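## Task

In this storeroom, each cardboard box sits above a lot number printed on the shelf edge beneath it. Carry every cardboard box whose lot number starts with the digit 7 onto the desk. Every such box must rest there by itself at the end, not held up by the robot. The robot must not tip over or finish leaning, or the task fails.

## Robot and tools

ROBOT. A Hello Robot Stretch 3 with a single arm: a two-wheel differential base, a lift that slides up a mast, and a telescoping arm pointing out of the robot's right side. The arm cannot move sideways along the robot, so to shift the gripper forward or back you drive the base. The base is 0.33 m long and 0.34 m wide, and it spins about the point midway between its drive wheels, 0.05 m behind its front edge. Stowed (arm in, wrist folded), the wrist reaches at most 0.06 m past the right side and a spin sweeps a 0.28 m radius; an unfolded, level wrist reaches beyond that. A loose object may occasionally get nudged by something else in the scene.

FRAMES. Base frame: origin on the floor between the drive wheels, x forward, y left, z up. hand_pose is in this frame, located where the closed fingertips meet; with all wrist joints at zero its x axis points up, y back along the arm to the mast, z toward the robot's rear. Fingertips are round pads 0.04 m wide and sit slightly nearer the wrist when fully open. The odometry frame is the base frame as it was when the scene began.

execute_actions. Argument actions is a list with one action or none (empty = just report state and pictures). An action may contain base, joints, or both, plus optional contact_limits; its motions start at once and may finish at different times.
- base: one command only, relative to where the base last reported itself. {"translate_m": d} is an offset in metres along the base x axis, forward positive, -1 to 1. {"rotate_rad": d} is a turn in place in radians, counter-clockwise (left) positive, -3.2 to 3.2.
- joints: absolute targets by name (tolerance in brackets). lift_m 0 to 1.1 m (0.004), arm height. arm_m 0 to 0.52 m (0.004), extension. wrist_yaw_rad -1.345 to 4.42 (0.02); 0 aims along the arm, positive swings toward the front, 3.0 folds over the base. wrist_pitch_rad -1.57 to 0.451 (0.05); 0 level, negative tips fingertips down. wrist_roll_rad -2.911 to 2.911 (0.02); 0 has fingers side by side and level. gripper_m -0.089 to 0.179 (0.004), larger is wider; the real fingertip gap is smaller by about 0.007 near closed and 0.025 fully open, and zero under 0.007. head_pan_rad -3.953 to 1.73 (0.02); 0 forward, positive left, -1.57 along the arm. head_tilt_rad -1.53 to 0.419 (0.02); 0 level, negative down.
- contact_limits: {"arm_m": n}, n a motor effort percentage 1 to 100; the arm halts with contact_stop near that effort (negative sign when retracting) and holds no harder than that until the next action. Too small stops it immediately; values over the maximum are clipped.
- cameras: list of head_camera, nav_camera, wrist_camera or all. Missing, null or ["all"] returns every camera; [] returns none.
A joint or base left out of an action may still be driving toward an earlier target without the status showing it. An unknown key or out-of-range number rejects the whole call. If a result reports a stop, the remaining calls in that reply are skipped. Each action ends within 15 s.

wait: seconds 0 to 10; commands nothing and returns state and images. zoom_image: camera plus region [x0, y0, x1, y1] in pixels of that camera's newest full image, (0,0) top left, no larger than 504 by 504. finished_scene: pass the current scene's number; it is irreversible, is judged after the last command has been held, and reports success. Replying with no tool call ends everything.

RESULT LINES. pictures names the cameras in image order. lidar_m: 12 distances in metres from the base origin, 30-degree sectors starting straight ahead and going counter-clockwise (4th left, 7th behind, 10th right), '-' = nothing; scan plane 0.17 m high, range 0.15 to 12 m, so table legs show but tops do not; misses clear objects, thin legs and the robot, and the robot's own parts can block sectors 5, 6, 9, 10 when the lift is low. wrist_depth_mm (45 to 1000) and head_depth_mm (280 to 4000, head image is sideways): 7x7 grids of median depth from the top left. base_odometry counts wheel turns (slip included); heading -3.142 to 3.142, left positive. turned_by_wheels and turned_by_imu: rotation since last result. base_tilt in degrees, forward and right positive, with a fixed offset of up to about 4 degrees. base_status/joint_status: done (for the base, wheels turned the full amount), off_target (stuck away from target and maybe still pushing), contact_stop, time_out, torque_fault (old target dropped). on_its_own covers uncommanded parts; 'held at' is a held target, not the position. motor_effort: percent, positive toward larger joint values, peak in brackets; readings carry sizeable fixed and random errors. Effort outside its rest range suggests a load or push. Positive wheel effort drives forward.

CAMERAS. head_camera (896x504 pinhole) and nav_camera (672x504 fisheye) move with the head joints; wrist_camera (644x364) rides on the gripper. Calibration uses OpenCV conventions; T_world_to_cam maps base-frame points to camera coordinates, with small per-scene errors that grow for the wrist camera at long reach.

CAUTIONS. Base speed is higher only when stowed (lift_m under 0.30, arm_m under 0.03, wrist_yaw_rad over 2.54). To grasp, command gripper_m below the object's width; to let go, open at least 0.02 beyond where contact occurred; neither reading nor status confirms a grasp. Fold or unfold the wrist only with lift_m 0.32 to 0.95, wrist_pitch_rad -0.4, roll near 0; once folded the lift may go down to 0.25. With yaw below -0.4 keep pitch at -0.5 or lower. Arm or lift halting on contact goes slack until recommanded; a slack lift can sag under load or be pushed up by closing fingers on a surface. Base, wrist and head keep pushing into obstacles; wrist servos strained too long switch off for 10 s. Pushing against something solid with the gripper above roughly 0.45 m, a raised contact limit, repeated pushes, driving while holding something fixed, or snagging furniture (worst in reverse) can tip the robot: reverse in small steps, free the gripper, and lower lift_m to about 0.2 if still leaning. The simulation keeps running while you compose replies, and the robot keeps its last command meanwhile. Avoid drops, slams, hard hits and forceful pushes.

Each tool is called after ">>>" as name(argument=value, ...) on one line, values as JSON.

## Session

>>> execute_actions(actions=[])

Scene clock: 0.00 s.
base_odometry: x=+0.000 y=+0.000 heading=+0.000 (m, m, rad; odometry frame)
turned_by_wheels: +0.000 (rad since the last result)
turned_by_imu: +0.000 (rad since the last result)
base_tilt: forward=+1.3 right=+1.6 (deg)
lidar_m: 1.40 1.20 1.63 1.88 1.86 1.30 0.76 0.66 0.66 0.77 1.35 2.75
head_depth_mm: 1828 2668 2970 2919 2919 2867 2369 / 1821 2635 2709 2710 2665 1680 2279 / 1817 2397 2425 2390 2375 1710 1818 / 1798 2196 2171 2172 2144 1701 1232 / 1800 2019 1996 1977 1939 1718 1101 / 1788 1841 1827 1804 1778 1725 1106 / 1685 1694 1676 1676 1659 1604 1107
base_status: not commanded
joint_positions: lift_m=+0.446 arm_m=+0.001 wrist_yaw_rad=+3.001 wrist_pitch_rad=-0.333 wrist_roll_rad=-0.011 gripper_m=+0.037 head_pan_rad=-0.009 head_tilt_rad=-0.017
joint_status: not commanded
motor_effort: left_wheel=+1 right_wheel=+1 lift_m=+35 arm_m=+0 wrist_yaw_rad=+0 wrist_pitch_rad=+8 wrist_roll_rad=+0 gripper_m=+0 head_pan_rad=-1 head_tilt_rad=+1 (%)
hand_pose: x=+0.0115 y=+0.0860 z=+0.4779 quat_wxyz=(+0.166, +0.700, +0.069, +0.691) (m; base frame)
wrist_depth_mm: - - - - - - - / - - - - - - - / - - - - - - - / - - - - - - - / 890 896 - 928 - - 951 / 725 732 - 754 795 800 804 / 626 637 642 639 644 656 659
pictures: head_camera (sideways: a quarter turn clockwise sets it upright), nav_camera (sideways: a quarter turn counterclockwise sets it upright), wrist_camera
Images, in order (width x height): head_camera 896x504, nav_camera 672x504, wrist_camera 644x364.

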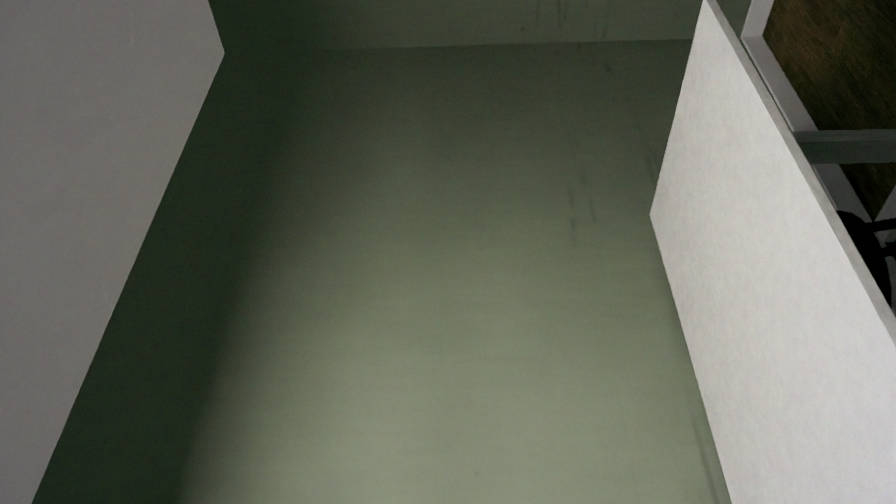

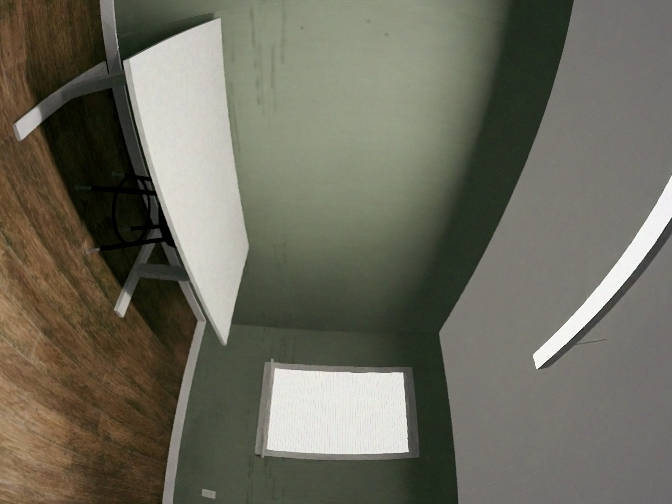

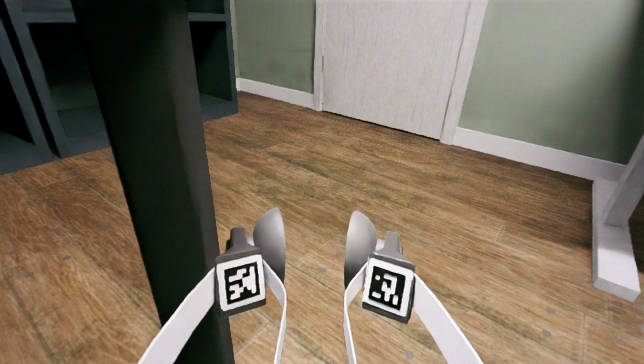

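>>> execute_actions(actions=[{"joints":{"head_pan_rad":-2.3,"head_tilt_rad":-0.5}}], cameras=["head_camera","nav_camera"])

>>> execute_actions(actions=[{"joints":{"head_pan_rad":-3.9,"head_tilt_rad":-0.4}}], cameras=["head_camera","nav_camera"])

>>> execute_actions(actions=[{"joints":{"head_pan_rad":-1.2,"head_tilt_rad":-0.4}}], cameras=["head_camera","nav_camera"])

Scene clock: 5.27 s.
base_odometry: x=+0.000 y=+0.000 heading=+0.000 (m, m, rad; odometry frame)
turned_by_wheels: +0.000 (rad since the last result)
turned_by_imu: -0.001 (rad since the last result)
base_tilt: forward=+1.2 right=+1.6 (deg)
lidar_m: 1.40 1.19 1.63 1.88 1.85 1.30 0.76 0.66 0.66 0.77 1.36 2.75
head_depth_mm: 530 577 621 677 737 820 909 / 530 569 618 672 739 822 945 / 534 576 625 681 749 833 938 / 541 582 632 691 760 849 958 / 545 589 639 700 773 860 974 / 552 597 648 708 782 876 992 / 557 603 655 718 795 889 1010
base_status: not commanded
joint_positions: lift_m=+0.446 arm_m=+0.001 wrist_yaw_rad=+3.001 wrist_pitch_rad=-0.333 wrist_roll_rad=-0.011 gripper_m=+0.037 head_pan_rad=-2.293 head_tilt_rad=-0.494
joint_status: all done
motor_effort: left_wheel=+1(1) right_wheel=+1(0) lift_m=+35(35) arm_m=+0(0) wrist_yaw_rad=+1(0) wrist_pitch_rad=+8(8) wrist_roll_rad=+0(0) gripper_m=+0(0) head_pan_rad=-4(40) head_tilt_rad=-2(22) (%)
hand_pose: x=+0.0115 y=+0.0860 z=+0.4779 quat_wxyz=(+0.166, +0.700, +0.069, +0.691) (m; base frame)
wrist_depth_mm: - - - - - - - / - - - - - - - / - - - - - - - / - - - - - - - / 906 870 - 948 - - 934 / 748 736 - 761 791 787 788 / 620 627 632 654 656 662 675
pictures: head_camera (sideways: a quarter turn clockwise sets it upright), nav_camera (sideways: a quarter turn counterclockwise sets it upright)
camera_calibration (this result's frames):
head_camera: T_world_to_cam=[[0.307009, 0.325949, -0.894149, 1.18139], [0.764871, -0.643574, 0.0280155, -0.0375109], [-0.56632, -0.69251, -0.446892, 0.546818], [0, 0, 0, 1]] pos_world=[-0.0243338, -0.0305383, 1.30176]
nav_camera: T_world_to_cam=[[-0.245009, -0.360494, 0.900008, -1.13126], [-0.741537, 0.6677, 0.0655754, -0.0228498], [-0.624574, -0.651323, -0.430913, 0.529317], [0, 0, 0, 1]] pos_world=[0.0364852, -0.047799, 1.24773]
Images, in order (width x height): head_camera 896x504, nav_camera 672x504.

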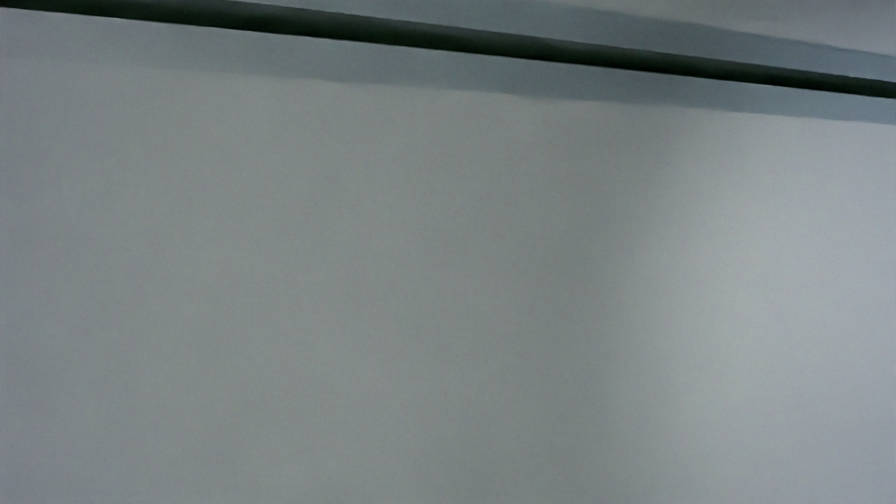

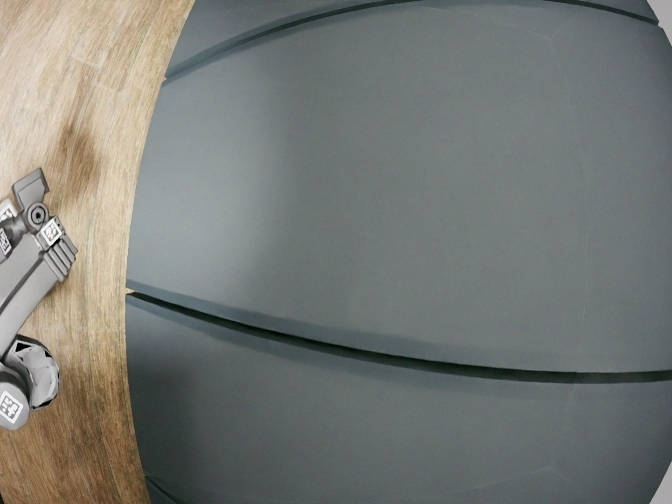

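Scene clock: 6.67 s.
base_odometry: x=+0.000 y=+0.000 heading=+0.000 (m, m, rad; odometry frame)
turned_by_wheels: +0.000 (rad since the last result)
turned_by_imu: +0.000 (rad since the last result)
base_tilt: forward=+1.3 right=+1.6 (deg)
lidar_m: 1.40 1.20 1.63 1.88 1.86 1.30 0.76 0.66 0.66 0.77 1.35 2.75
head_depth_mm: - - - - - - - / 1666 1766 1579 1869 1866 1801 1451 / 1699 1814 1887 2032 2177 1823 1443 / 1719 1830 1887 2060 2199 1826 1457 / 1740 1846 1912 2069 2208 1845 1459 / 1726 1840 1836 1939 1960 1839 1467 / 1452 1454 1542 1612 1600 1605 1447
base_status: not commanded
joint_positions: lift_m=+0.446 arm_m=+0.001 wrist_yaw_rad=+3.001 wrist_pitch_rad=-0.333 wrist_roll_rad=-0.011 gripper_m=+0.037 head_pan_rad=-3.893 head_tilt_rad=-0.409
joint_status: all done
motor_effort: left_wheel=+1(1) right_wheel=+0(0) lift_m=+34(34) arm_m=+0(0) wrist_yaw_rad=+0(1) wrist_pitch_rad=+8(8) wrist_roll_rad=+0(0) gripper_m=+1(0) head_pan_rad=-4(41) head_tilt_rad=+3(11) (%)
hand_pose: x=+0.0115 y=+0.0860 z=+0.4779 quat_wxyz=(+0.166, +0.700, +0.069, +0.691) (m; base frame)
wrist_depth_mm: - - - - - - - / - - - - - - - / - - - - - - - / - - - - - - - / 889 883 - 944 - - 957 / 743 755 - 786 784 792 802 / 618 629 652 641 654 663 674
pictures: head_camera (sideways: a quarter turn clockwise sets it upright), nav_camera (sideways: a quarter turn counterclockwise sets it upright)
camera_calibration (this result's frames):
head_camera: T_world_to_cam=[[0.260242, -0.26354, -0.928881, 1.227], [-0.663957, -0.747318, 0.026009, -0.0261858], [-0.701025, 0.609969, -0.369463, 0.44688], [0, 0, 0, 1]] pos_world=[-0.0234278, 0.0312109, 1.30552]
nav_camera: T_world_to_cam=[[-0.296259, 0.202274, 0.933443, -1.17458], [0.693104, 0.717955, 0.0644013, -0.0300797], [-0.657143, 0.666052, -0.352897, 0.427992], [0, 0, 0, 1]] pos_world=[-0.0458781, -0.0258836, 1.24937]
Images, in order (width x height): head_camera 896x504, nav_camera 672x504.

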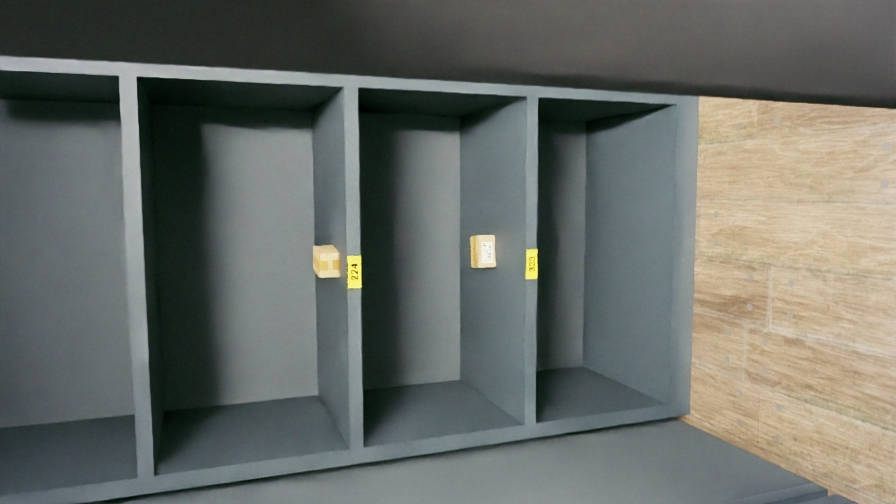

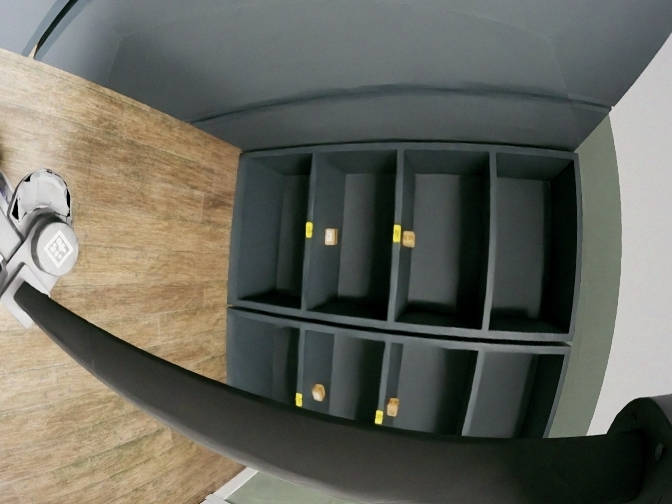

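Scene clock: 8.57 s.
base_odometry: x=+0.000 y=+0.000 heading=+0.000 (m, m, rad; odometry frame)
turned_by_wheels: +0.000 (rad since the last result)
turned_by_imu: -0.001 (rad since the last result)
base_tilt: forward=+1.3 right=+1.5 (deg)
lidar_m: 1.40 1.20 1.63 1.88 1.86 1.30 0.76 0.66 0.66 0.77 1.36 2.75
head_depth_mm: 886 925 976 1022 1081 1123 1182 / 1030 1083 1142 1212 1283 1366 1373 / 1230 1308 1396 1491 1607 1686 1445 / 1521 1641 1775 2985 2231 1834 1450 / 2482 2616 2802 2983 2479 1848 1454 / 2355 2494 2639 2841 2477 1845 1463 / 2314 2417 2576 2726 2511 1851 1473
base_status: not commanded
joint_positions: lift_m=+0.446 arm_m=+0.001 wrist_yaw_rad=+3.001 wrist_pitch_rad=-0.333 wrist_roll_rad=-0.011 gripper_m=+0.037 head_pan_rad=-1.207 head_tilt_rad=-0.409
joint_status: all done
motor_effort: left_wheel=+1(1) right_wheel=+0(0) lift_m=+34(35) arm_m=+0(0) wrist_yaw_rad=+1(0) wrist_pitch_rad=+8(8) wrist_roll_rad=+0(0) gripper_m=+0(0) head_pan_rad=+3(41) head_tilt_rad=+3(5) (%)
hand_pose: x=+0.0115 y=+0.0860 z=+0.4779 quat_wxyz=(+0.166, +0.700, +0.069, +0.691) (m; base frame)
wrist_depth_mm: - - - - - - - / - - - - - - - / - - - - - - - / - - - - - - - / 877 903 - 933 - - 973 / 735 725 - 750 787 775 785 / 626 623 645 648 648 656 661
pictures: head_camera (sideways: a quarter turn clockwise sets it upright), nav_camera (sideways: a quarter turn counterclockwise sets it upright)
camera_calibration (this result's frames):
head_camera: T_world_to_cam=[[-0.117521, 0.351072, -0.928944, 1.22938], [0.925225, 0.378527, 0.0260048, -0.0358744], [0.36076, -0.856426, -0.369306, 0.440199], [0, 0, 0, 1]] pos_world=[0.018864, -0.0410249, 1.30553]
nav_camera: T_world_to_cam=[[0.17684, -0.311929, 0.933503, -1.17754], [-0.938466, -0.339314, 0.0643985, -0.0201235], [0.296663, -0.887449, -0.352739, 0.421968], [0, 0, 0, 1]] pos_world=[0.0641683, 0.000337966, 1.24938]
Images, in order (width x height): head_camera 896x504, nav_camera 672x504.

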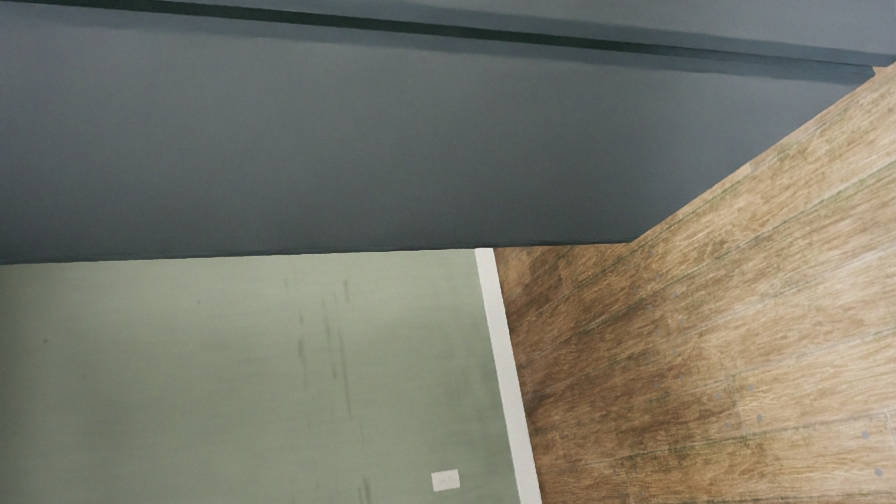

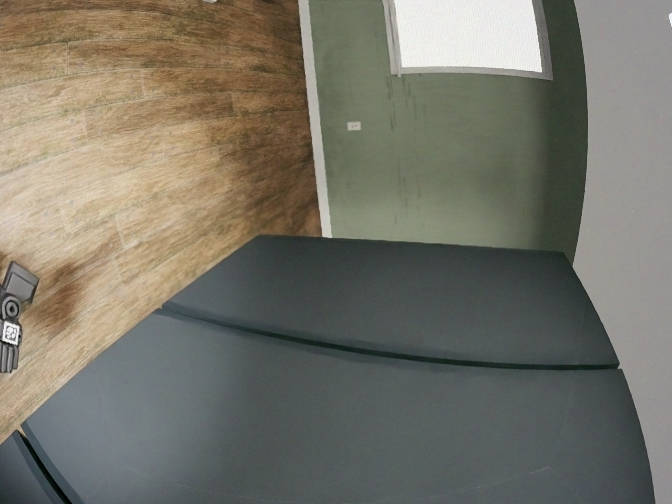

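>>> execute_actions(actions=[{"joints":{"head_pan_rad":1.73,"head_tilt_rad":-0.4,"lift_m":0.27}}], cameras=["head_camera"])

Scene clock: 13.10 s.
base_odometry: x=+0.000 y=+0.000 heading=+0.000 (m, m, rad; odometry frame)
turned_by_wheels: +0.000 (rad since the last result)
turned_by_imu: -0.001 (rad since the last result)
base_tilt: forward=+1.3 right=+1.6 (deg)
lidar_m: 1.40 1.20 1.63 1.88 1.86 1.30 0.76 0.66 0.66 0.77 1.36 2.75
head_depth_mm: 1728 1837 1905 2010 2109 1803 1444 / 1937 2054 2173 2300 2322 1815 1448 / 2111 2262 2411 2537 2321 1815 1452 / 1766 1894 2025 2146 2238 1833 1465 / 1947 2055 2159 2219 2327 1845 1459 / 1853 1952 2000 2092 2214 1886 - / 1768 1855 - - - - -
base_status: not commanded
joint_positions: lift_m=+0.270 arm_m=+0.001 wrist_yaw_rad=+3.001 wrist_pitch_rad=-0.333 wrist_roll_rad=-0.011 gripper_m=+0.037 head_pan_rad=+1.713 head_tilt_rad=-0.409
joint_status: all done
joint sent to its limit — the command would take head_pan_rad past its upper limit, so that joint was sent only as far as its limit.
motor_effort: left_wheel=+1(1) right_wheel=+1(0) lift_m=+31(32) arm_m=+0(0) wrist_yaw_rad=+1(0) wrist_pitch_rad=+8(8) wrist_roll_rad=+0(0) gripper_m=+0(0) head_pan_rad=+3(41) head_tilt_rad=+3(5) (%)
hand_pose: x=+0.0115 y=+0.0860 z=+0.3024 quat_wxyz=(+0.166, +0.700, +0.069, +0.691) (m; base frame)
wrist_depth_mm: - - - - - - - / - - - - - - - / - - - - - - - / 791 797 836 853 854 905 909 / 632 622 - 669 686 680 716 / 519 519 - 532 553 549 563 / 442 463 - 491 466 470 476
pictures: head_camera (sideways: a quarter turn clockwise sets it upright)
camera_calibration (this result's frames):
head_camera: T_world_to_cam=[[0.037732, -0.368193, -0.928984, 1.22849], [-0.985679, -0.166617, 0.0260022, -0.0242144], [-0.164358, 0.914698, -0.369206, 0.443273], [0, 0, 0, 1]] pos_world=[0.00263474, 0.0428243, 1.30553]
Images, in order (width x height): head_camera 896x504.

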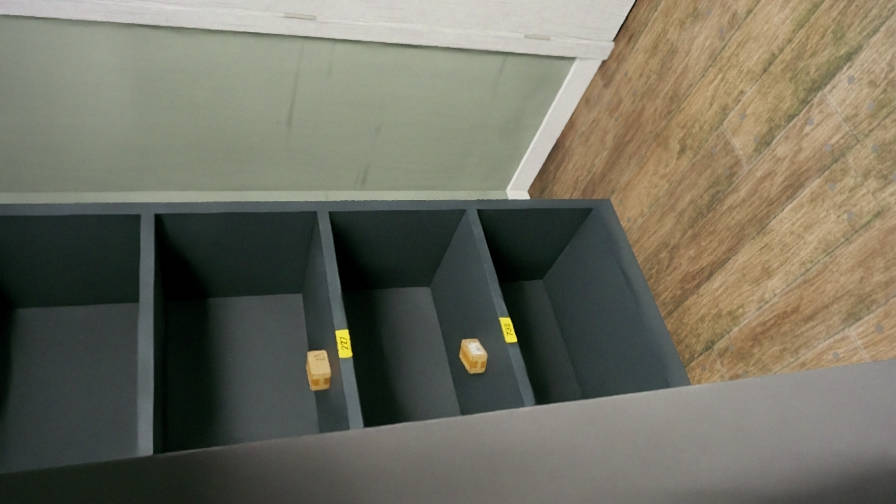

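>>> zoom_image(camera="head_camera", region=[300,290,560,410])

Region (300, 290, 560, 410) of head_camera's 896x504 image, scaled by 1.938, with more detail than that image has; it fills the top 233 rows of this view, and the rest is white.

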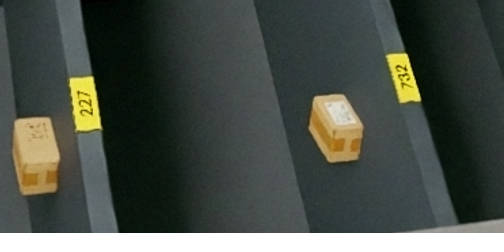

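>>> execute_actions(actions=[{"base":{"rotate_rad":1.717}}], cameras=[])

>>> execute_actions(actions=[{"base":{"translate_m":1.0}}], cameras=[])

>>> execute_actions(actions=[{"base":{"translate_m":0.28}}], cameras=[])

>>> execute_actions(actions=[{"base":{"rotate_rad":2.21},"joints":{"head_pan_rad":-1.57,"head_tilt_rad":-0.9}}], cameras=[])

>>> execute_actions(actions=[{"joints":{"lift_m":0.5,"wrist_pitch_rad":-0.4}}], cameras=[])

>>> execute_actions(actions=[{"joints":{"wrist_yaw_rad":0,"gripper_m":0.15}}])

Scene clock: 29.47 s.
base_odometry: x=+0.000 y=+0.000 heading=+1.717 (m, m, rad; odometry frame)
turned_by_wheels: +1.717 (rad since the last result)
turned_by_imu: +1.692 (rad since the last result)
base_tilt: forward=+1.3 right=+1.7 (deg)
lidar_m: 1.93 1.55 1.07 0.71 0.66 0.67 0.84 1.77 2.65 1.32 1.20 1.64
head_depth_mm: 719 770 830 895 979 1075 1200 / 681 727 778 837 907 992 1092 / 646 688 734 787 848 921 1008 / 615 654 694 742 797 859 932 / 586 620 659 702 749 805 868 / 562 592 627 666 715 765 - / 542 571 - - - - -
base_status: done
joint_positions: lift_m=+0.270 arm_m=+0.001 wrist_yaw_rad=+3.001 wrist_pitch_rad=-0.333 wrist_roll_rad=-0.011 gripper_m=+0.037 head_pan_rad=+1.714 head_tilt_rad=-0.408
joint_status: not commanded
motor_effort: left_wheel=-2(10) right_wheel=+2(8) lift_m=+30(31) arm_m=+0(0) wrist_yaw_rad=+1(1) wrist_pitch_rad=+8(8) wrist_roll_rad=+0(0) gripper_m=+0(0) head_pan_rad=+3(3) head_tilt_rad=+2(3) (%)
hand_pose: x=+0.0115 y=+0.0860 z=+0.3024 quat_wxyz=(+0.166, +0.700, +0.069, +0.691) (m; base frame)
wrist_depth_mm: 489 - 700 848 - - - / 513 - 732 945 - - - / 533 - 786 - - - - / 562 618 810 844 854 915 902 / 587 625 - 671 704 675 697 / 522 520 - 542 561 559 562 / 444 458 - 486 459 468 461
pictures: none
No camera images: the call's "cameras" was empty. Leave "cameras" out to get every camera's image.

Scene clock: 34.63 s.
base_odometry: x=-0.146 y=+0.989 heading=+1.717 (m, m, rad; odometry frame)
turned_by_wheels: +0.000 (rad since the last result)
turned_by_imu: -0.003 (rad since the last result)
base_tilt: forward=+1.3 right=+1.7 (deg)
lidar_m: 0.94 1.19 0.78 1.36 1.26 1.27 1.60 3.52 1.18 1.08 1.01 1.03
head_depth_mm: 1292 1416 1484 1595 1423 1520 1354 / 1247 1348 1411 1546 1502 1708 1402 / 1207 1287 1367 1475 1574 1696 1450 / 1203 1276 1363 1444 1553 1668 1455 / 1146 1218 1292 1365 1462 1581 1468 / 1099 1164 1229 1319 1411 1510 - / 1070 1139 - - - - -
base_status: done
joint_positions: lift_m=+0.270 arm_m=+0.001 wrist_yaw_rad=+3.001 wrist_pitch_rad=-0.333 wrist_roll_rad=-0.011 gripper_m=+0.037 head_pan_rad=+1.714 head_tilt_rad=-0.408
joint_status: not commanded
motor_effort: left_wheel=-1(8) right_wheel=+2(7) lift_m=+31(31) arm_m=+0(0) wrist_yaw_rad=+0(0) wrist_pitch_rad=+8(8) wrist_roll_rad=+0(0) gripper_m=-1(0) head_pan_rad=+2(3) head_tilt_rad=+3(2) (%)
hand_pose: x=+0.0115 y=+0.0860 z=+0.3024 quat_wxyz=(+0.166, +0.700, +0.069, +0.691) (m; base frame)
wrist_depth_mm: 919 - - - - 747 852 / 941 - - - - 865 895 / - - - - 931 922 917 / 791 812 822 851 828 779 753 / 618 637 - 656 688 691 629 / 524 519 - 535 554 564 576 / 437 455 - 485 466 471 473
pictures: none
No camera images: the call's "cameras" was empty. Leave "cameras" out to get every camera's image.

Scene clock: 37.37 s.
base_odometry: x=-0.186 y=+1.266 heading=+1.717 (m, m, rad; odometry frame)
turned_by_wheels: +0.000 (rad since the last result)
turned_by_imu: -0.001 (rad since the last result)
base_tilt: forward=+1.2 right=+1.6 (deg)
lidar_m: 0.66 0.97 0.69 0.67 1.43 1.44 1.81 3.74 1.31 0.91 0.85 0.86
head_depth_mm: 699 1216 1253 713 741 788 833 / 1000 1383 1418 946 1440 1071 1318 / 1323 1451 1527 1141 1446 1538 1372 / 1288 1387 1437 1566 1533 1715 1458 / 1252 1343 1431 1527 1645 1732 1458 / 1249 1325 1397 1476 1601 1687 - / 1209 1269 - - - - -
base_status: done
joint_positions: lift_m=+0.270 arm_m=+0.001 wrist_yaw_rad=+3.001 wrist_pitch_rad=-0.333 wrist_roll_rad=-0.011 gripper_m=+0.037 head_pan_rad=+1.714 head_tilt_rad=-0.408
joint_status: not commanded
motor_effort: left_wheel=-1(7) right_wheel=+2(6) lift_m=+31(31) arm_m=+0(0) wrist_yaw_rad=+0(0) wrist_pitch_rad=+8(8) wrist_roll_rad=+0(0) gripper_m=+1(0) head_pan_rad=+2(3) head_tilt_rad=+3(2) (%)
hand_pose: x=+0.0115 y=+0.0860 z=+0.3024 quat_wxyz=(+0.166, +0.700, +0.069, +0.691) (m; base frame)
wrist_depth_mm: - - - 692 758 820 721 / - - - 728 859 882 737 / - - - 774 850 861 762 / 807 793 844 798 721 723 771 / 623 639 - 663 648 587 570 / 513 522 - 540 566 535 485 / 441 460 - 489 455 475 463
pictures: none
No camera images: the call's "cameras" was empty. Leave "cameras" out to get every camera's image.

Scene clock: 40.03 s.
base_odometry: x=-0.186 y=+1.266 heading=-2.357 (m, m, rad; odometry frame)
turned_by_wheels: +2.210 (rad since the last result)
turned_by_imu: +2.181 (rad since the last result)
base_tilt: forward=+1.3 right=+1.7 (deg)
lidar_m: 1.43 1.47 1.97 3.74 1.26 0.88 0.85 0.86 0.67 0.97 0.67 0.72
head_depth_mm: 793 582 1115 988 1262 1233 1115 / 799 590 1121 993 1287 1231 1122 / 803 592 1119 978 1290 1248 1144 / 802 599 1117 966 1301 1252 1146 / 802 604 1123 1013 1306 1252 1131 / 799 610 1131 1018 1313 1250 1134 / 812 617 1117 1027 1029 1238 1142
base_status: done
joint_positions: lift_m=+0.270 arm_m=+0.001 wrist_yaw_rad=+3.001 wrist_pitch_rad=-0.333 wrist_roll_rad=-0.011 gripper_m=+0.037 head_pan_rad=-1.563 head_tilt_rad=-0.889
joint_status: all done
motor_effort: left_wheel=-1(9) right_wheel=+2(7) lift_m=+31(31) arm_m=+0(0) wrist_yaw_rad=+0(1) wrist_pitch_rad=+8(8) wrist_roll_rad=+0(0) gripper_m=+0(0) head_pan_rad=-4(41) head_tilt_rad=-4(25) (%)
hand_pose: x=+0.0115 y=+0.0860 z=+0.3024 quat_wxyz=(+0.166, +0.700, +0.069, +0.691) (m; base frame)
wrist_depth_mm: - - - - - - - / - - - - - - - / - - - - - - - / 794 816 814 860 883 914 911 / 627 626 - 662 717 689 698 / 519 522 - 543 565 559 567 / 447 451 - 486 457 470 473
pictures: none
No camera images: the call's "cameras" was empty. Leave "cameras" out to get every camera's image.

Scene clock: 42.97 s.
base_odometry: x=-0.186 y=+1.266 heading=-2.357 (m, m, rad; odometry frame)
turned_by_wheels: +0.000 (rad since the last result)
turned_by_imu: -0.001 (rad since the last result)
base_tilt: forward=+1.3 right=+1.6 (deg)
lidar_m: 1.42 1.47 1.97 3.75 1.26 0.88 0.85 0.86 0.67 0.97 0.67 0.72
head_depth_mm: 789 582 1117 984 1259 1235 1138 / 802 589 1118 995 1284 1238 1157 / 799 594 1115 980 1286 1244 1166 / 801 599 1118 960 1296 1246 1167 / 800 604 1124 1013 1303 1254 1139 / 802 611 1127 1018 1310 1249 1137 / 811 617 1117 1024 1029 1243 1147
base_status: not commanded
joint_positions: lift_m=+0.500 arm_m=+0.001 wrist_yaw_rad=+3.001 wrist_pitch_rad=-0.411 wrist_roll_rad=-0.011 gripper_m=+0.037 head_pan_rad=-1.563 head_tilt_rad=-0.889
joint_status: all done
motor_effort: left_wheel=-1(1) right_wheel=+2(2) lift_m=+38(40) arm_m=+0(0) wrist_yaw_rad=+0(0) wrist_pitch_rad=+7(7) wrist_roll_rad=+0(0) gripper_m=+0(0) head_pan_rad=-5(5) head_tilt_rad=-4(4) (%)
hand_pose: x=+0.0103 y=+0.0770 z=+0.5140 quat_wxyz=(+0.192, +0.697, +0.097, +0.684) (m; base frame)
wrist_depth_mm: - - - - - - - / - - - - - - - / - - - - - - - / - - - - - - - / 885 871 - 896 960 936 971 / 753 734 - 770 782 796 796 / 641 652 648 670 656 658 681
pictures: none
No camera images: the call's "cameras" was empty. Leave "cameras" out to get every camera's image.

Scene clock: 45.47 s.
base_odometry: x=-0.186 y=+1.266 heading=-2.357 (m, m, rad; odometry frame)
turned_by_wheels: +0.000 (rad since the last result)
turned_by_imu: -0.001 (rad since the last result)
base_tilt: forward=+1.3 right=+1.6 (deg)
lidar_m: 1.42 1.46 1.98 3.74 1.26 0.88 0.85 0.86 0.66 0.97 0.67 0.72
head_depth_mm: 790 582 1116 992 1257 1230 1134 / 800 587 1120 989 1289 1238 1159 / 800 592 1118 973 1292 1251 - / 802 600 1121 962 1296 1246 1130 / 800 604 1123 1014 1301 1248 1134 / 798 611 1129 1018 1310 1254 1134 / 813 617 1122 1023 1032 1241 1144
base_status: not commanded
joint_positions: lift_m=+0.500 arm_m=+0.001 wrist_yaw_rad=+0.002 wrist_pitch_rad=-0.411 wrist_roll_rad=-0.011 gripper_m=+0.150 head_pan_rad=-1.563 head_tilt_rad=-0.889
joint_status: all done
motor_effort: left_wheel=-1(2) right_wheel=+2(2) lift_m=+40(38) arm_m=-1(0) wrist_yaw_rad=-2(3) wrist_pitch_rad=+7(7) wrist_roll_rad=+0(0) gripper_m=+1(82) head_pan_rad=-4(4) head_tilt_rad=-4(4) (%)
hand_pose: x=-0.0211 y=-0.3713 z=+0.5140 quat_wxyz=(+0.696, +0.146, -0.688, -0.143) (m; base frame)
wrist_depth_mm: 518 613 625 618 644 598 440 / 329 342 354 372 389 409 405 / 282 285 285 289 293 294 301 / 561 803 826 848 833 624 428 / 565 782 787 827 834 593 431 / 542 - 663 689 708 - 440 / 533 566 591 583 603 581 672
pictures: head_camera (sideways: a quarter turn clockwise sets it upright), nav_camera (sideways: a quarter turn counterclockwise sets it upright), wrist_camera
camera_calibration (this result's frames):
head_camera: T_world_to_cam=[[0.00901616, 0.757534, -0.652733, 0.868511], [0.999245, 0.0178417, 0.0345088, -0.047378], [0.0377875, -0.652551, -0.756802, 0.946287], [0, 0, 0, 1]] pos_world=[0.00375374, -0.0395805, 1.28469]
nav_camera: T_world_to_cam=[[0.0602506, -0.745358, 0.663936, -0.825374], [-0.997636, -0.022945, 0.0647743, -0.0202107], [-0.033046, -0.666269, -0.744979, 0.934282], [0, 0, 0, 1]] pos_world=[0.0604407, 0.00682078, 1.24532]
wrist_camera: T_world_to_cam=[[-0.9984, 0.00138443, 0.056535, -0.0552743], [-0.046473, 0.549555, -0.834164, 0.667732], [-0.0322239, -0.835457, -0.548611, 0.140459], [0, 0, 0, 1]] pos_world=[-0.0196281, -0.249531, 0.63718]
Images, in order (width x height): head_camera 896x504, nav_camera 672x504, wrist_camera 644x364.

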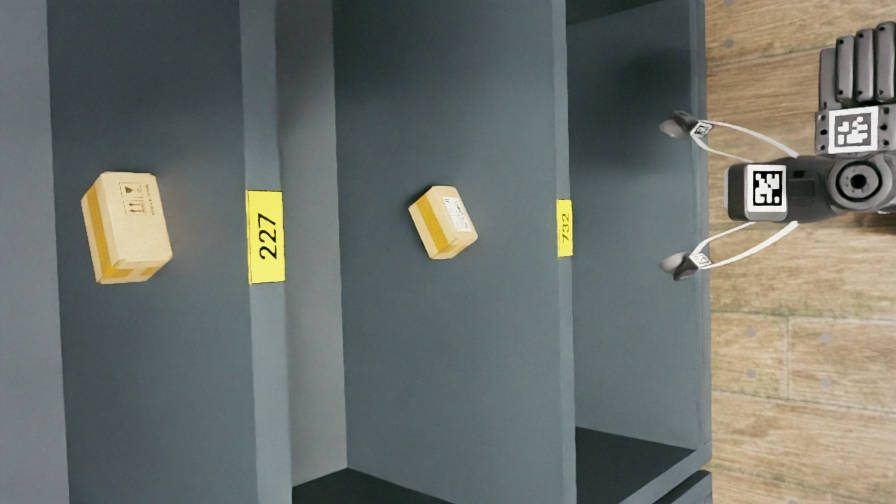

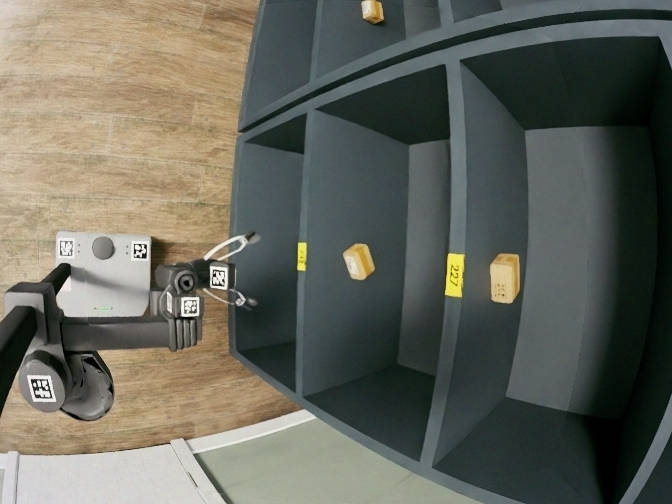

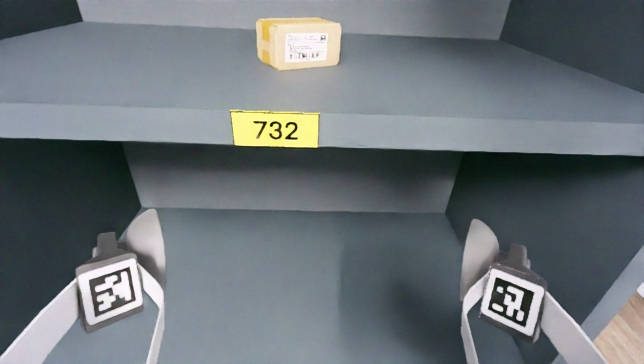

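>>> execute_actions(actions=[{"base":{"translate_m":0.02},"joints":{"wrist_pitch_rad":-0.1,"gripper_m":0.179,"arm_m":0.17}}], cameras=["head_camera","wrist_camera"])

Scene clock: 51.63 s.
base_odometry: x=-0.200 y=+1.252 heading=-2.357 (m, m, rad; odometry frame)
turned_by_wheels: +0.000 (rad since the last result)
turned_by_imu: -0.002 (rad since the last result)
base_tilt: forward=+1.3 right=+1.6 (deg)
lidar_m: 1.40 1.45 1.95 1.78 1.29 0.91 0.87 0.88 0.68 0.97 0.66 0.72
head_depth_mm: 791 583 1116 986 1276 1233 1133 / 799 587 1122 993 1108 - 1120 / 799 594 1123 975 900 1229 1122 / 801 597 1118 983 1300 1247 1127 / 801 604 1122 1011 1305 1245 1132 / 800 610 1134 1018 1312 1247 1141 / 811 616 1066 998 932 1231 1145
base_status: done
joint_positions: lift_m=+0.500 arm_m=+0.170 wrist_yaw_rad=+0.001 wrist_pitch_rad=-0.122 wrist_roll_rad=-0.011 gripper_m=+0.179 head_pan_rad=-1.563 head_tilt_rad=-0.889
joint_status: all done
motor_effort: left_wheel=-2(4) right_wheel=+2(5) lift_m=+38(39) arm_m=+4(8) wrist_yaw_rad=+0(2) wrist_pitch_rad=+13(15) wrist_roll_rad=+0(0) gripper_m=+1(83) head_pan_rad=-4(4) head_tilt_rad=-4(5) (%)
hand_pose: x=-0.0213 y=-0.5659 z=+0.5834 quat_wxyz=(+0.710, +0.044, -0.702, -0.043) (m; base frame)
wrist_depth_mm: 491 490 505 499 513 507 457 / 505 516 521 522 523 535 450 / 522 529 535 543 547 558 451 / 420 435 445 294 488 514 435 / 302 292 281 274 312 346 330 / - 218 221 226 231 232 243 / 165 174 177 178 182 184 182
pictures: head_camera (sideways: a quarter turn clockwise sets it upright), wrist_camera
camera_calibration (this result's frames):
head_camera: T_world_to_cam=[[0.00920986, 0.757532, -0.652733, 0.868509], [0.99925, 0.0175862, 0.0345088, -0.047378], [0.0376206, -0.652561, -0.756802, 0.946289], [0, 0, 0, 1]] pos_world=[0.00374362, -0.0395799, 1.28469]
wrist_camera: T_world_to_cam=[[-0.998409, 0.0183789, 0.0533018, -0.0476314], [-0.0457346, 0.288878, -0.956273, 0.756337], [-0.0329729, -0.95719, -0.287578, -0.205312], [0, 0, 0, 1]] pos_world=[-0.0197346, -0.414136, 0.66676]
Images, in order (width x height): head_camera 896x504, wrist_camera 644x364.

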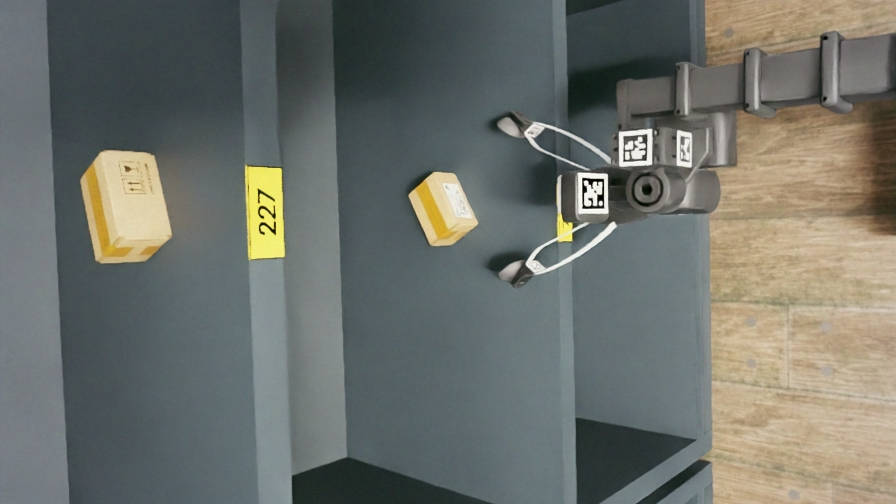

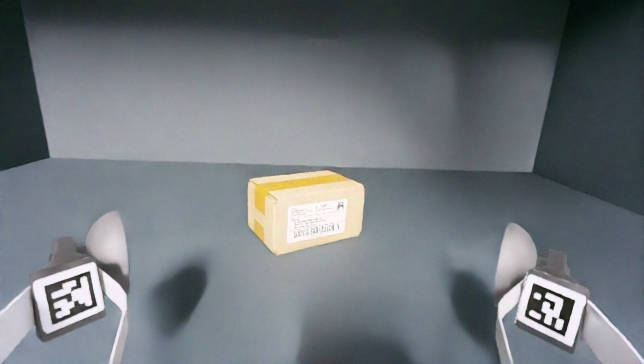

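>>> execute_actions(actions=[{"joints":{"lift_m":0.48,"arm_m":0.305}}], cameras=["wrist_camera"])

>>> execute_actions(actions=[{"joints":{"gripper_m":0.03}}], cameras=["wrist_camera"])

>>> execute_actions(actions=[{"joints":{"lift_m":0.53}}], cameras=[])

>>> execute_actions(actions=[{"joints":{"arm_m":0.0}}], cameras=["wrist_camera"])

Scene clock: 59.07 s.
base_odometry: x=-0.200 y=+1.252 heading=-2.357 (m, m, rad; odometry frame)
turned_by_wheels: +0.000 (rad since the last result)
turned_by_imu: -0.002 (rad since the last result)
base_tilt: forward=+1.3 right=+1.6 (deg)
lidar_m: 1.40 1.45 1.94 1.78 1.29 0.91 0.87 0.88 0.68 0.97 0.66 0.72
head_depth_mm: 791 583 1118 987 1280 1234 1113 / 800 587 1117 990 904 1243 1108 / 801 592 1119 979 - 1244 1125 / 799 598 1118 980 1300 1251 1130 / 799 604 1119 1015 1306 1251 1133 / 800 611 1131 1019 1309 1252 1140 / 810 616 1067 1000 932 1225 1143
base_status: not commanded
joint_positions: lift_m=+0.480 arm_m=+0.305 wrist_yaw_rad=+0.001 wrist_pitch_rad=-0.122 wrist_roll_rad=-0.011 gripper_m=+0.179 head_pan_rad=-1.563 head_tilt_rad=-0.889
joint_status: all done
motor_effort: left_wheel=-2(1) right_wheel=+2(2) lift_m=+31(36) arm_m=+4(3) wrist_yaw_rad=+0(1) wrist_pitch_rad=+13(13) wrist_roll_rad=+0(0) gripper_m=+0(0) head_pan_rad=-4(4) head_tilt_rad=-4(4) (%)
hand_pose: x=-0.0213 y=-0.7010 z=+0.5638 quat_wxyz=(+0.710, +0.044, -0.702, -0.043) (m; base frame)
wrist_depth_mm: 373 380 380 384 388 390 393 / 386 392 391 402 406 404 408 / 407 406 416 414 420 421 424 / 356 371 386 400 413 439 407 / 256 247 144 146 251 293 282 / - 186 125 140 186 199 206 / 141 147 132 144 156 155 154
pictures: wrist_camera
camera_calibration (this result's frames):
wrist_camera: T_world_to_cam=[[-0.998408, 0.0184521, 0.0532962, -0.044062], [-0.0457177, 0.288601, -0.956357, 0.776396], [-0.0330281, -0.957272, -0.287298, -0.340425], [0, 0, 0, 1]] pos_world=[-0.0197404, -0.549134, 0.647057]
Images, in order (width x height): wrist_camera 644x364.

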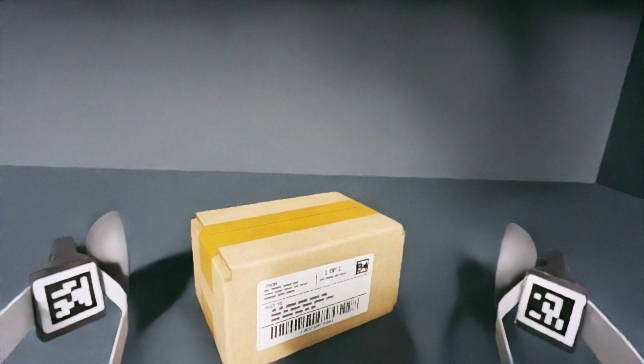

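Scene clock: 61.03 s.
base_odometry: x=-0.200 y=+1.252 heading=-2.357 (m, m, rad; odometry frame)
turned_by_wheels: +0.000 (rad since the last result)
turned_by_imu: -0.001 (rad since the last result)
base_tilt: forward=+1.3 right=+1.6 (deg)
lidar_m: 1.41 1.45 1.95 1.78 1.29 0.91 0.87 0.88 0.68 0.97 0.66 0.72
head_depth_mm: 792 582 1118 988 1270 1231 1111 / 800 587 1115 997 902 1238 1104 / 798 592 1116 974 - 1237 1121 / 800 596 1116 981 1302 1253 1133 / 798 604 1127 1012 1311 1244 1131 / 799 610 1130 1021 1309 1247 1139 / 813 618 1064 1000 932 1229 1141
base_status: not commanded
joint_positions: lift_m=+0.480 arm_m=+0.305 wrist_yaw_rad=+0.001 wrist_pitch_rad=-0.121 wrist_roll_rad=-0.011 gripper_m=+0.031 head_pan_rad=-1.563 head_tilt_rad=-0.889
joint_status: all done
motor_effort: left_wheel=-1(1) right_wheel=+2(2) lift_m=+31(31) arm_m=+4(4) wrist_yaw_rad=+0(1) wrist_pitch_rad=+13(13) wrist_roll_rad=+0(0) gripper_m=-24(99) head_pan_rad=-5(4) head_tilt_rad=-4(4) (%)
hand_pose: x=-0.0212 y=-0.7010 z=+0.5639 quat_wxyz=(+0.710, +0.044, -0.702, -0.043) (m; base frame)
wrist_depth_mm: 372 378 378 376 387 384 389 / 390 389 395 396 404 409 409 / 404 406 412 413 414 425 428 / 358 371 384 404 418 433 405 / 240 249 141 144 157 272 284 / 183 193 123 137 160 202 203 / 151 143 138 142 154 154 159
pictures: wrist_camera
camera_calibration (this result's frames):
wrist_camera: T_world_to_cam=[[-0.998415, 0.0181119, 0.0532916, -0.0442121], [-0.0458255, 0.288181, -0.956479, 0.77628], [-0.0326813, -0.957405, -0.286895, -0.340727], [0, 0, 0, 1]] pos_world=[-0.019704, -0.549122, 0.647099]
Images, in order (width x height): wrist_camera 644x364.

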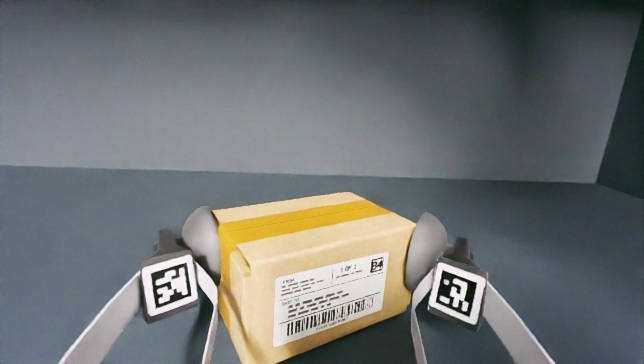

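Scene clock: 62.33 s.
base_odometry: x=-0.200 y=+1.252 heading=-2.357 (m, m, rad; odometry frame)
turned_by_wheels: +0.000 (rad since the last result)
turned_by_imu: +0.000 (rad since the last result)
base_tilt: forward=+1.3 right=+1.6 (deg)
lidar_m: 1.40 1.45 1.95 1.78 1.29 0.91 0.87 0.88 0.68 0.97 0.66 0.72
head_depth_mm: 792 582 1122 986 1273 1231 1115 / 799 588 1117 1016 - 1231 1122 / 798 593 1117 956 1319 1250 1133 / 800 598 1121 1004 1294 1249 1130 / 799 603 1125 1012 1307 1247 1135 / 799 612 1128 1020 1310 1251 1140 / 811 617 1069 1000 932 1229 1145
base_status: not commanded
joint_positions: lift_m=+0.530 arm_m=+0.305 wrist_yaw_rad=+0.001 wrist_pitch_rad=-0.123 wrist_roll_rad=-0.011 gripper_m=+0.037 head_pan_rad=-1.563 head_tilt_rad=-0.889
joint_status: all done
on_its_own: gripper_m is held at +0.036, not at your +0.030, by its stall guard, which is still easing
motor_effort: left_wheel=-1(1) right_wheel=+2(2) lift_m=+39(41) arm_m=+4(4) wrist_yaw_rad=-1(1) wrist_pitch_rad=+14(13) wrist_roll_rad=+0(0) gripper_m=-21(24) head_pan_rad=-4(5) head_tilt_rad=-4(4) (%)
hand_pose: x=-0.0212 y=-0.7009 z=+0.6133 quat_wxyz=(+0.710, +0.044, -0.702, -0.043) (m; base frame)
wrist_depth_mm: 368 375 374 381 388 380 392 / 388 389 389 397 401 404 405 / 404 404 414 418 416 427 426 / 419 427 430 428 437 445 441 / 346 357 141 144 158 394 396 / 263 278 123 137 160 288 293 / 212 204 141 147 213 220 228
pictures: none
No camera images: the call's "cameras" was empty. Leave "cameras" out to get every camera's image.

Scene clock: 65.80 s.
base_odometry: x=-0.200 y=+1.252 heading=-2.357 (m, m, rad; odometry frame)
turned_by_wheels: +0.000 (rad since the last result)
turned_by_imu: -0.001 (rad since the last result)
base_tilt: forward=+1.3 right=+1.6 (deg)
lidar_m: 1.40 1.45 1.94 1.78 1.29 0.90 0.87 0.88 0.68 0.97 0.66 0.72
head_depth_mm: 794 583 1117 986 1279 1232 1152 / 799 587 1116 992 1283 1235 1168 / 798 593 1117 1000 876 1244 - / 799 596 1114 1007 912 1252 1130 / 800 604 1125 1012 1304 1245 1136 / 799 612 1134 1021 1308 1255 1137 / 812 617 1069 1001 931 1230 1148
base_status: not commanded
joint_positions: lift_m=+0.530 arm_m=+0.001 wrist_yaw_rad=+0.000 wrist_pitch_rad=-0.123 wrist_roll_rad=-0.011 gripper_m=+0.043 head_pan_rad=-1.563 head_tilt_rad=-0.889
joint_status: all done
joint sent to its limit — the command would take arm_m past its lower limit, so that joint was sent only as far as its limit.
on_its_own: gripper_m is held at +0.042, not at your +0.030, by its stall guard, which is not easing now
motor_effort: left_wheel=-1(1) right_wheel=+2(2) lift_m=+39(39) arm_m=-4(1) wrist_yaw_rad=+0(1) wrist_pitch_rad=+14(14) wrist_roll_rad=+0(0) gripper_m=-19(22) head_pan_rad=-4(5) head_tilt_rad=-4(4) (%)
hand_pose: x=-0.0214 y=-0.3978 z=+0.6133 quat_wxyz=(+0.710, +0.044, -0.702, -0.043) (m; base frame)
wrist_depth_mm: 530 636 649 659 663 647 462 / 536 660 667 678 690 671 452 / 549 676 706 699 717 680 453 / 484 533 542 586 603 574 450 / 348 359 141 143 159 397 402 / 297 299 123 137 159 322 326 / 538 797 140 147 799 664 443
pictures: wrist_camera
camera_calibration (this result's frames):
wrist_camera: T_world_to_cam=[[-0.998403, 0.0186809, 0.0533129, -0.0522829], [-0.0456394, 0.289421, -0.956113, 0.736415], [-0.0332909, -0.95702, -0.288106, -0.0353785], [0, 0, 0, 1]] pos_world=[-0.0197677, -0.246015, 0.696691]
Images, in order (width x height): wrist_camera 644x364.

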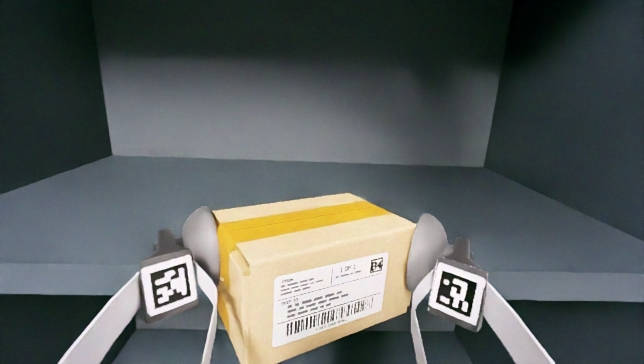

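>>> execute_actions(actions=[{"base":{"rotate_rad":-1.8},"joints":{"lift_m":0.8}}], cameras=[])

>>> execute_actions(actions=[{"base":{"translate_m":-1.0},"joints":{"head_pan_rad":-2.0,"head_tilt_rad":-0.7}}], cameras=["head_camera","nav_camera"])

Scene clock: 73.77 s.
base_odometry: x=-0.200 y=+1.252 heading=+2.127 (m, m, rad; odometry frame)
turned_by_wheels: -1.800 (rad since the last result)
turned_by_imu: -1.787 (rad since the last result)
base_tilt: forward=+1.3 right=+1.6 (deg)
lidar_m: 0.89 0.79 0.66 1.40 1.41 1.64 2.90 1.32 0.99 0.87 0.87 0.68
head_depth_mm: 819 955 1135 1412 1452 - - / 803 928 1097 1293 1476 - - / 783 905 1068 519 - - 1090 / 767 881 1037 1157 1438 1278 1129 / 749 860 1003 1208 1420 1282 1134 / 734 837 978 1172 1401 1291 1136 / 719 818 950 1122 1396 1298 1137
base_status: done
joint_positions: lift_m=+0.800 arm_m=+0.001 wrist_yaw_rad=+0.000 wrist_pitch_rad=-0.123 wrist_roll_rad=-0.011 gripper_m=+0.043 head_pan_rad=-1.563 head_tilt_rad=-0.889
joint_status: all done
on_its_own: gripper_m is held at +0.042, not at your +0.030, by its stall guard, which is not easing now
motor_effort: left_wheel=+3(8) right_wheel=-1(3) lift_m=+38(40) arm_m=-4(4) wrist_yaw_rad=+0(0) wrist_pitch_rad=+14(14) wrist_roll_rad=+0(0) gripper_m=-20(19) head_pan_rad=-4(4) head_tilt_rad=-4(4) (%)
hand_pose: x=-0.0214 y=-0.3978 z=+0.8832 quat_wxyz=(+0.710, +0.044, -0.702, -0.043) (m; base frame)
wrist_depth_mm: 479 519 555 576 615 678 763 / 498 543 571 606 648 733 788 / 523 565 607 640 689 774 845 / 540 576 621 662 732 826 866 / 565 606 141 144 160 866 924 / 588 612 123 137 159 925 - / 634 664 140 147 838 - -
pictures: none
No camera images: the call's "cameras" was empty. Leave "cameras" out to get every camera's image.

Scene clock: 85.23 s.
base_odometry: x=+0.327 y=+0.403 heading=+2.127 (m, m, rad; odometry frame)
turned_by_wheels: +0.000 (rad since the last result)
turned_by_imu: -0.001 (rad since the last result)
base_tilt: forward=+1.3 right=+1.6 (deg)
lidar_m: 1.63 1.49 1.33 1.16 1.16 1.36 2.80 1.68 0.98 0.73 1.13 1.30
head_depth_mm: 1511 1659 1220 915 1571 1385 - / 1380 1539 1229 921 781 1426 - / 1278 1430 1242 929 743 1397 - / 1186 1318 1248 937 746 669 - / 1112 1223 1262 941 772 657 - / 1042 1142 1213 955 512 1343 1192 / 978 1068 1152 987 1375 1396 1219
base_status: done
joint_positions: lift_m=+0.800 arm_m=+0.001 wrist_yaw_rad=+0.000 wrist_pitch_rad=-0.123 wrist_roll_rad=-0.011 gripper_m=+0.043 head_pan_rad=-1.993 head_tilt_rad=-0.705
joint_status: all done
on_its_own: gripper_m is held at +0.042, not at your +0.030, by its stall guard, which is not easing now
motor_effort: left_wheel=+3(4) right_wheel=-1(4) lift_m=+39(39) arm_m=-4(4) wrist_yaw_rad=+0(1) wrist_pitch_rad=+14(14) wrist_roll_rad=+0(0) gripper_m=-19(19) head_pan_rad=-4(31) head_tilt_rad=+2(15) (%)
hand_pose: x=-0.0214 y=-0.3978 z=+0.8832 quat_wxyz=(+0.710, +0.044, -0.702, -0.043) (m; base frame)
wrist_depth_mm: 695 712 765 836 894 936 - / 714 751 792 844 902 - - / 723 791 848 915 965 - - / 739 817 887 853 875 930 - / 758 822 141 143 159 604 622 / 802 868 123 137 159 434 445 / 837 928 140 147 323 332 349
pictures: head_camera (sideways: a quarter turn clockwise sets it upright), nav_camera (sideways: a quarter turn counterclockwise sets it upright)
camera_calibration (this result's frames):
head_camera: T_world_to_cam=[[0.269719, 0.564072, -0.780432, 1.03334], [0.918265, -0.394664, 0.0321039, -0.0437611], [-0.289899, -0.725303, -0.624415, 0.7761], [0, 0, 0, 1]] pos_world=[-0.0135373, -0.0372434, 1.29247]
nav_camera: T_world_to_cam=[[-0.200921, -0.580182, 0.789316, -0.987186], [-0.911445, 0.406023, 0.0664364, -0.0229161], [-0.359026, -0.706069, -0.610382, 0.761203], [0, 0, 0, 1]] pos_world=[0.054059, -0.0259804, 1.24535]
Images, in order (width x height): head_camera 896x504, nav_camera 672x504.

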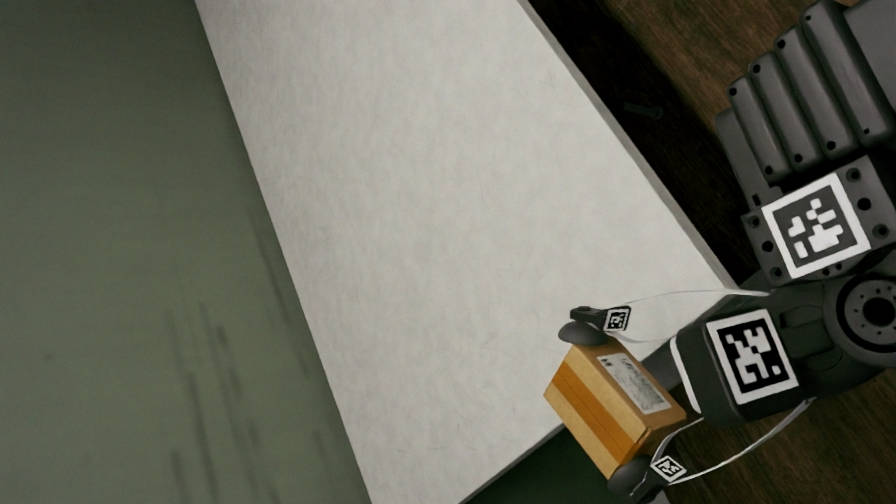

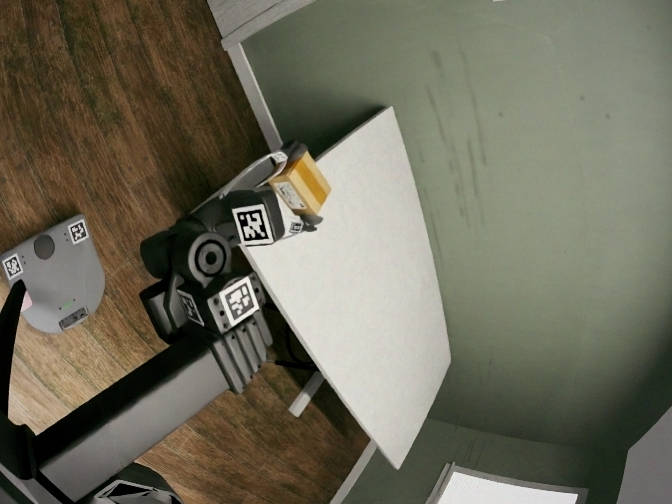

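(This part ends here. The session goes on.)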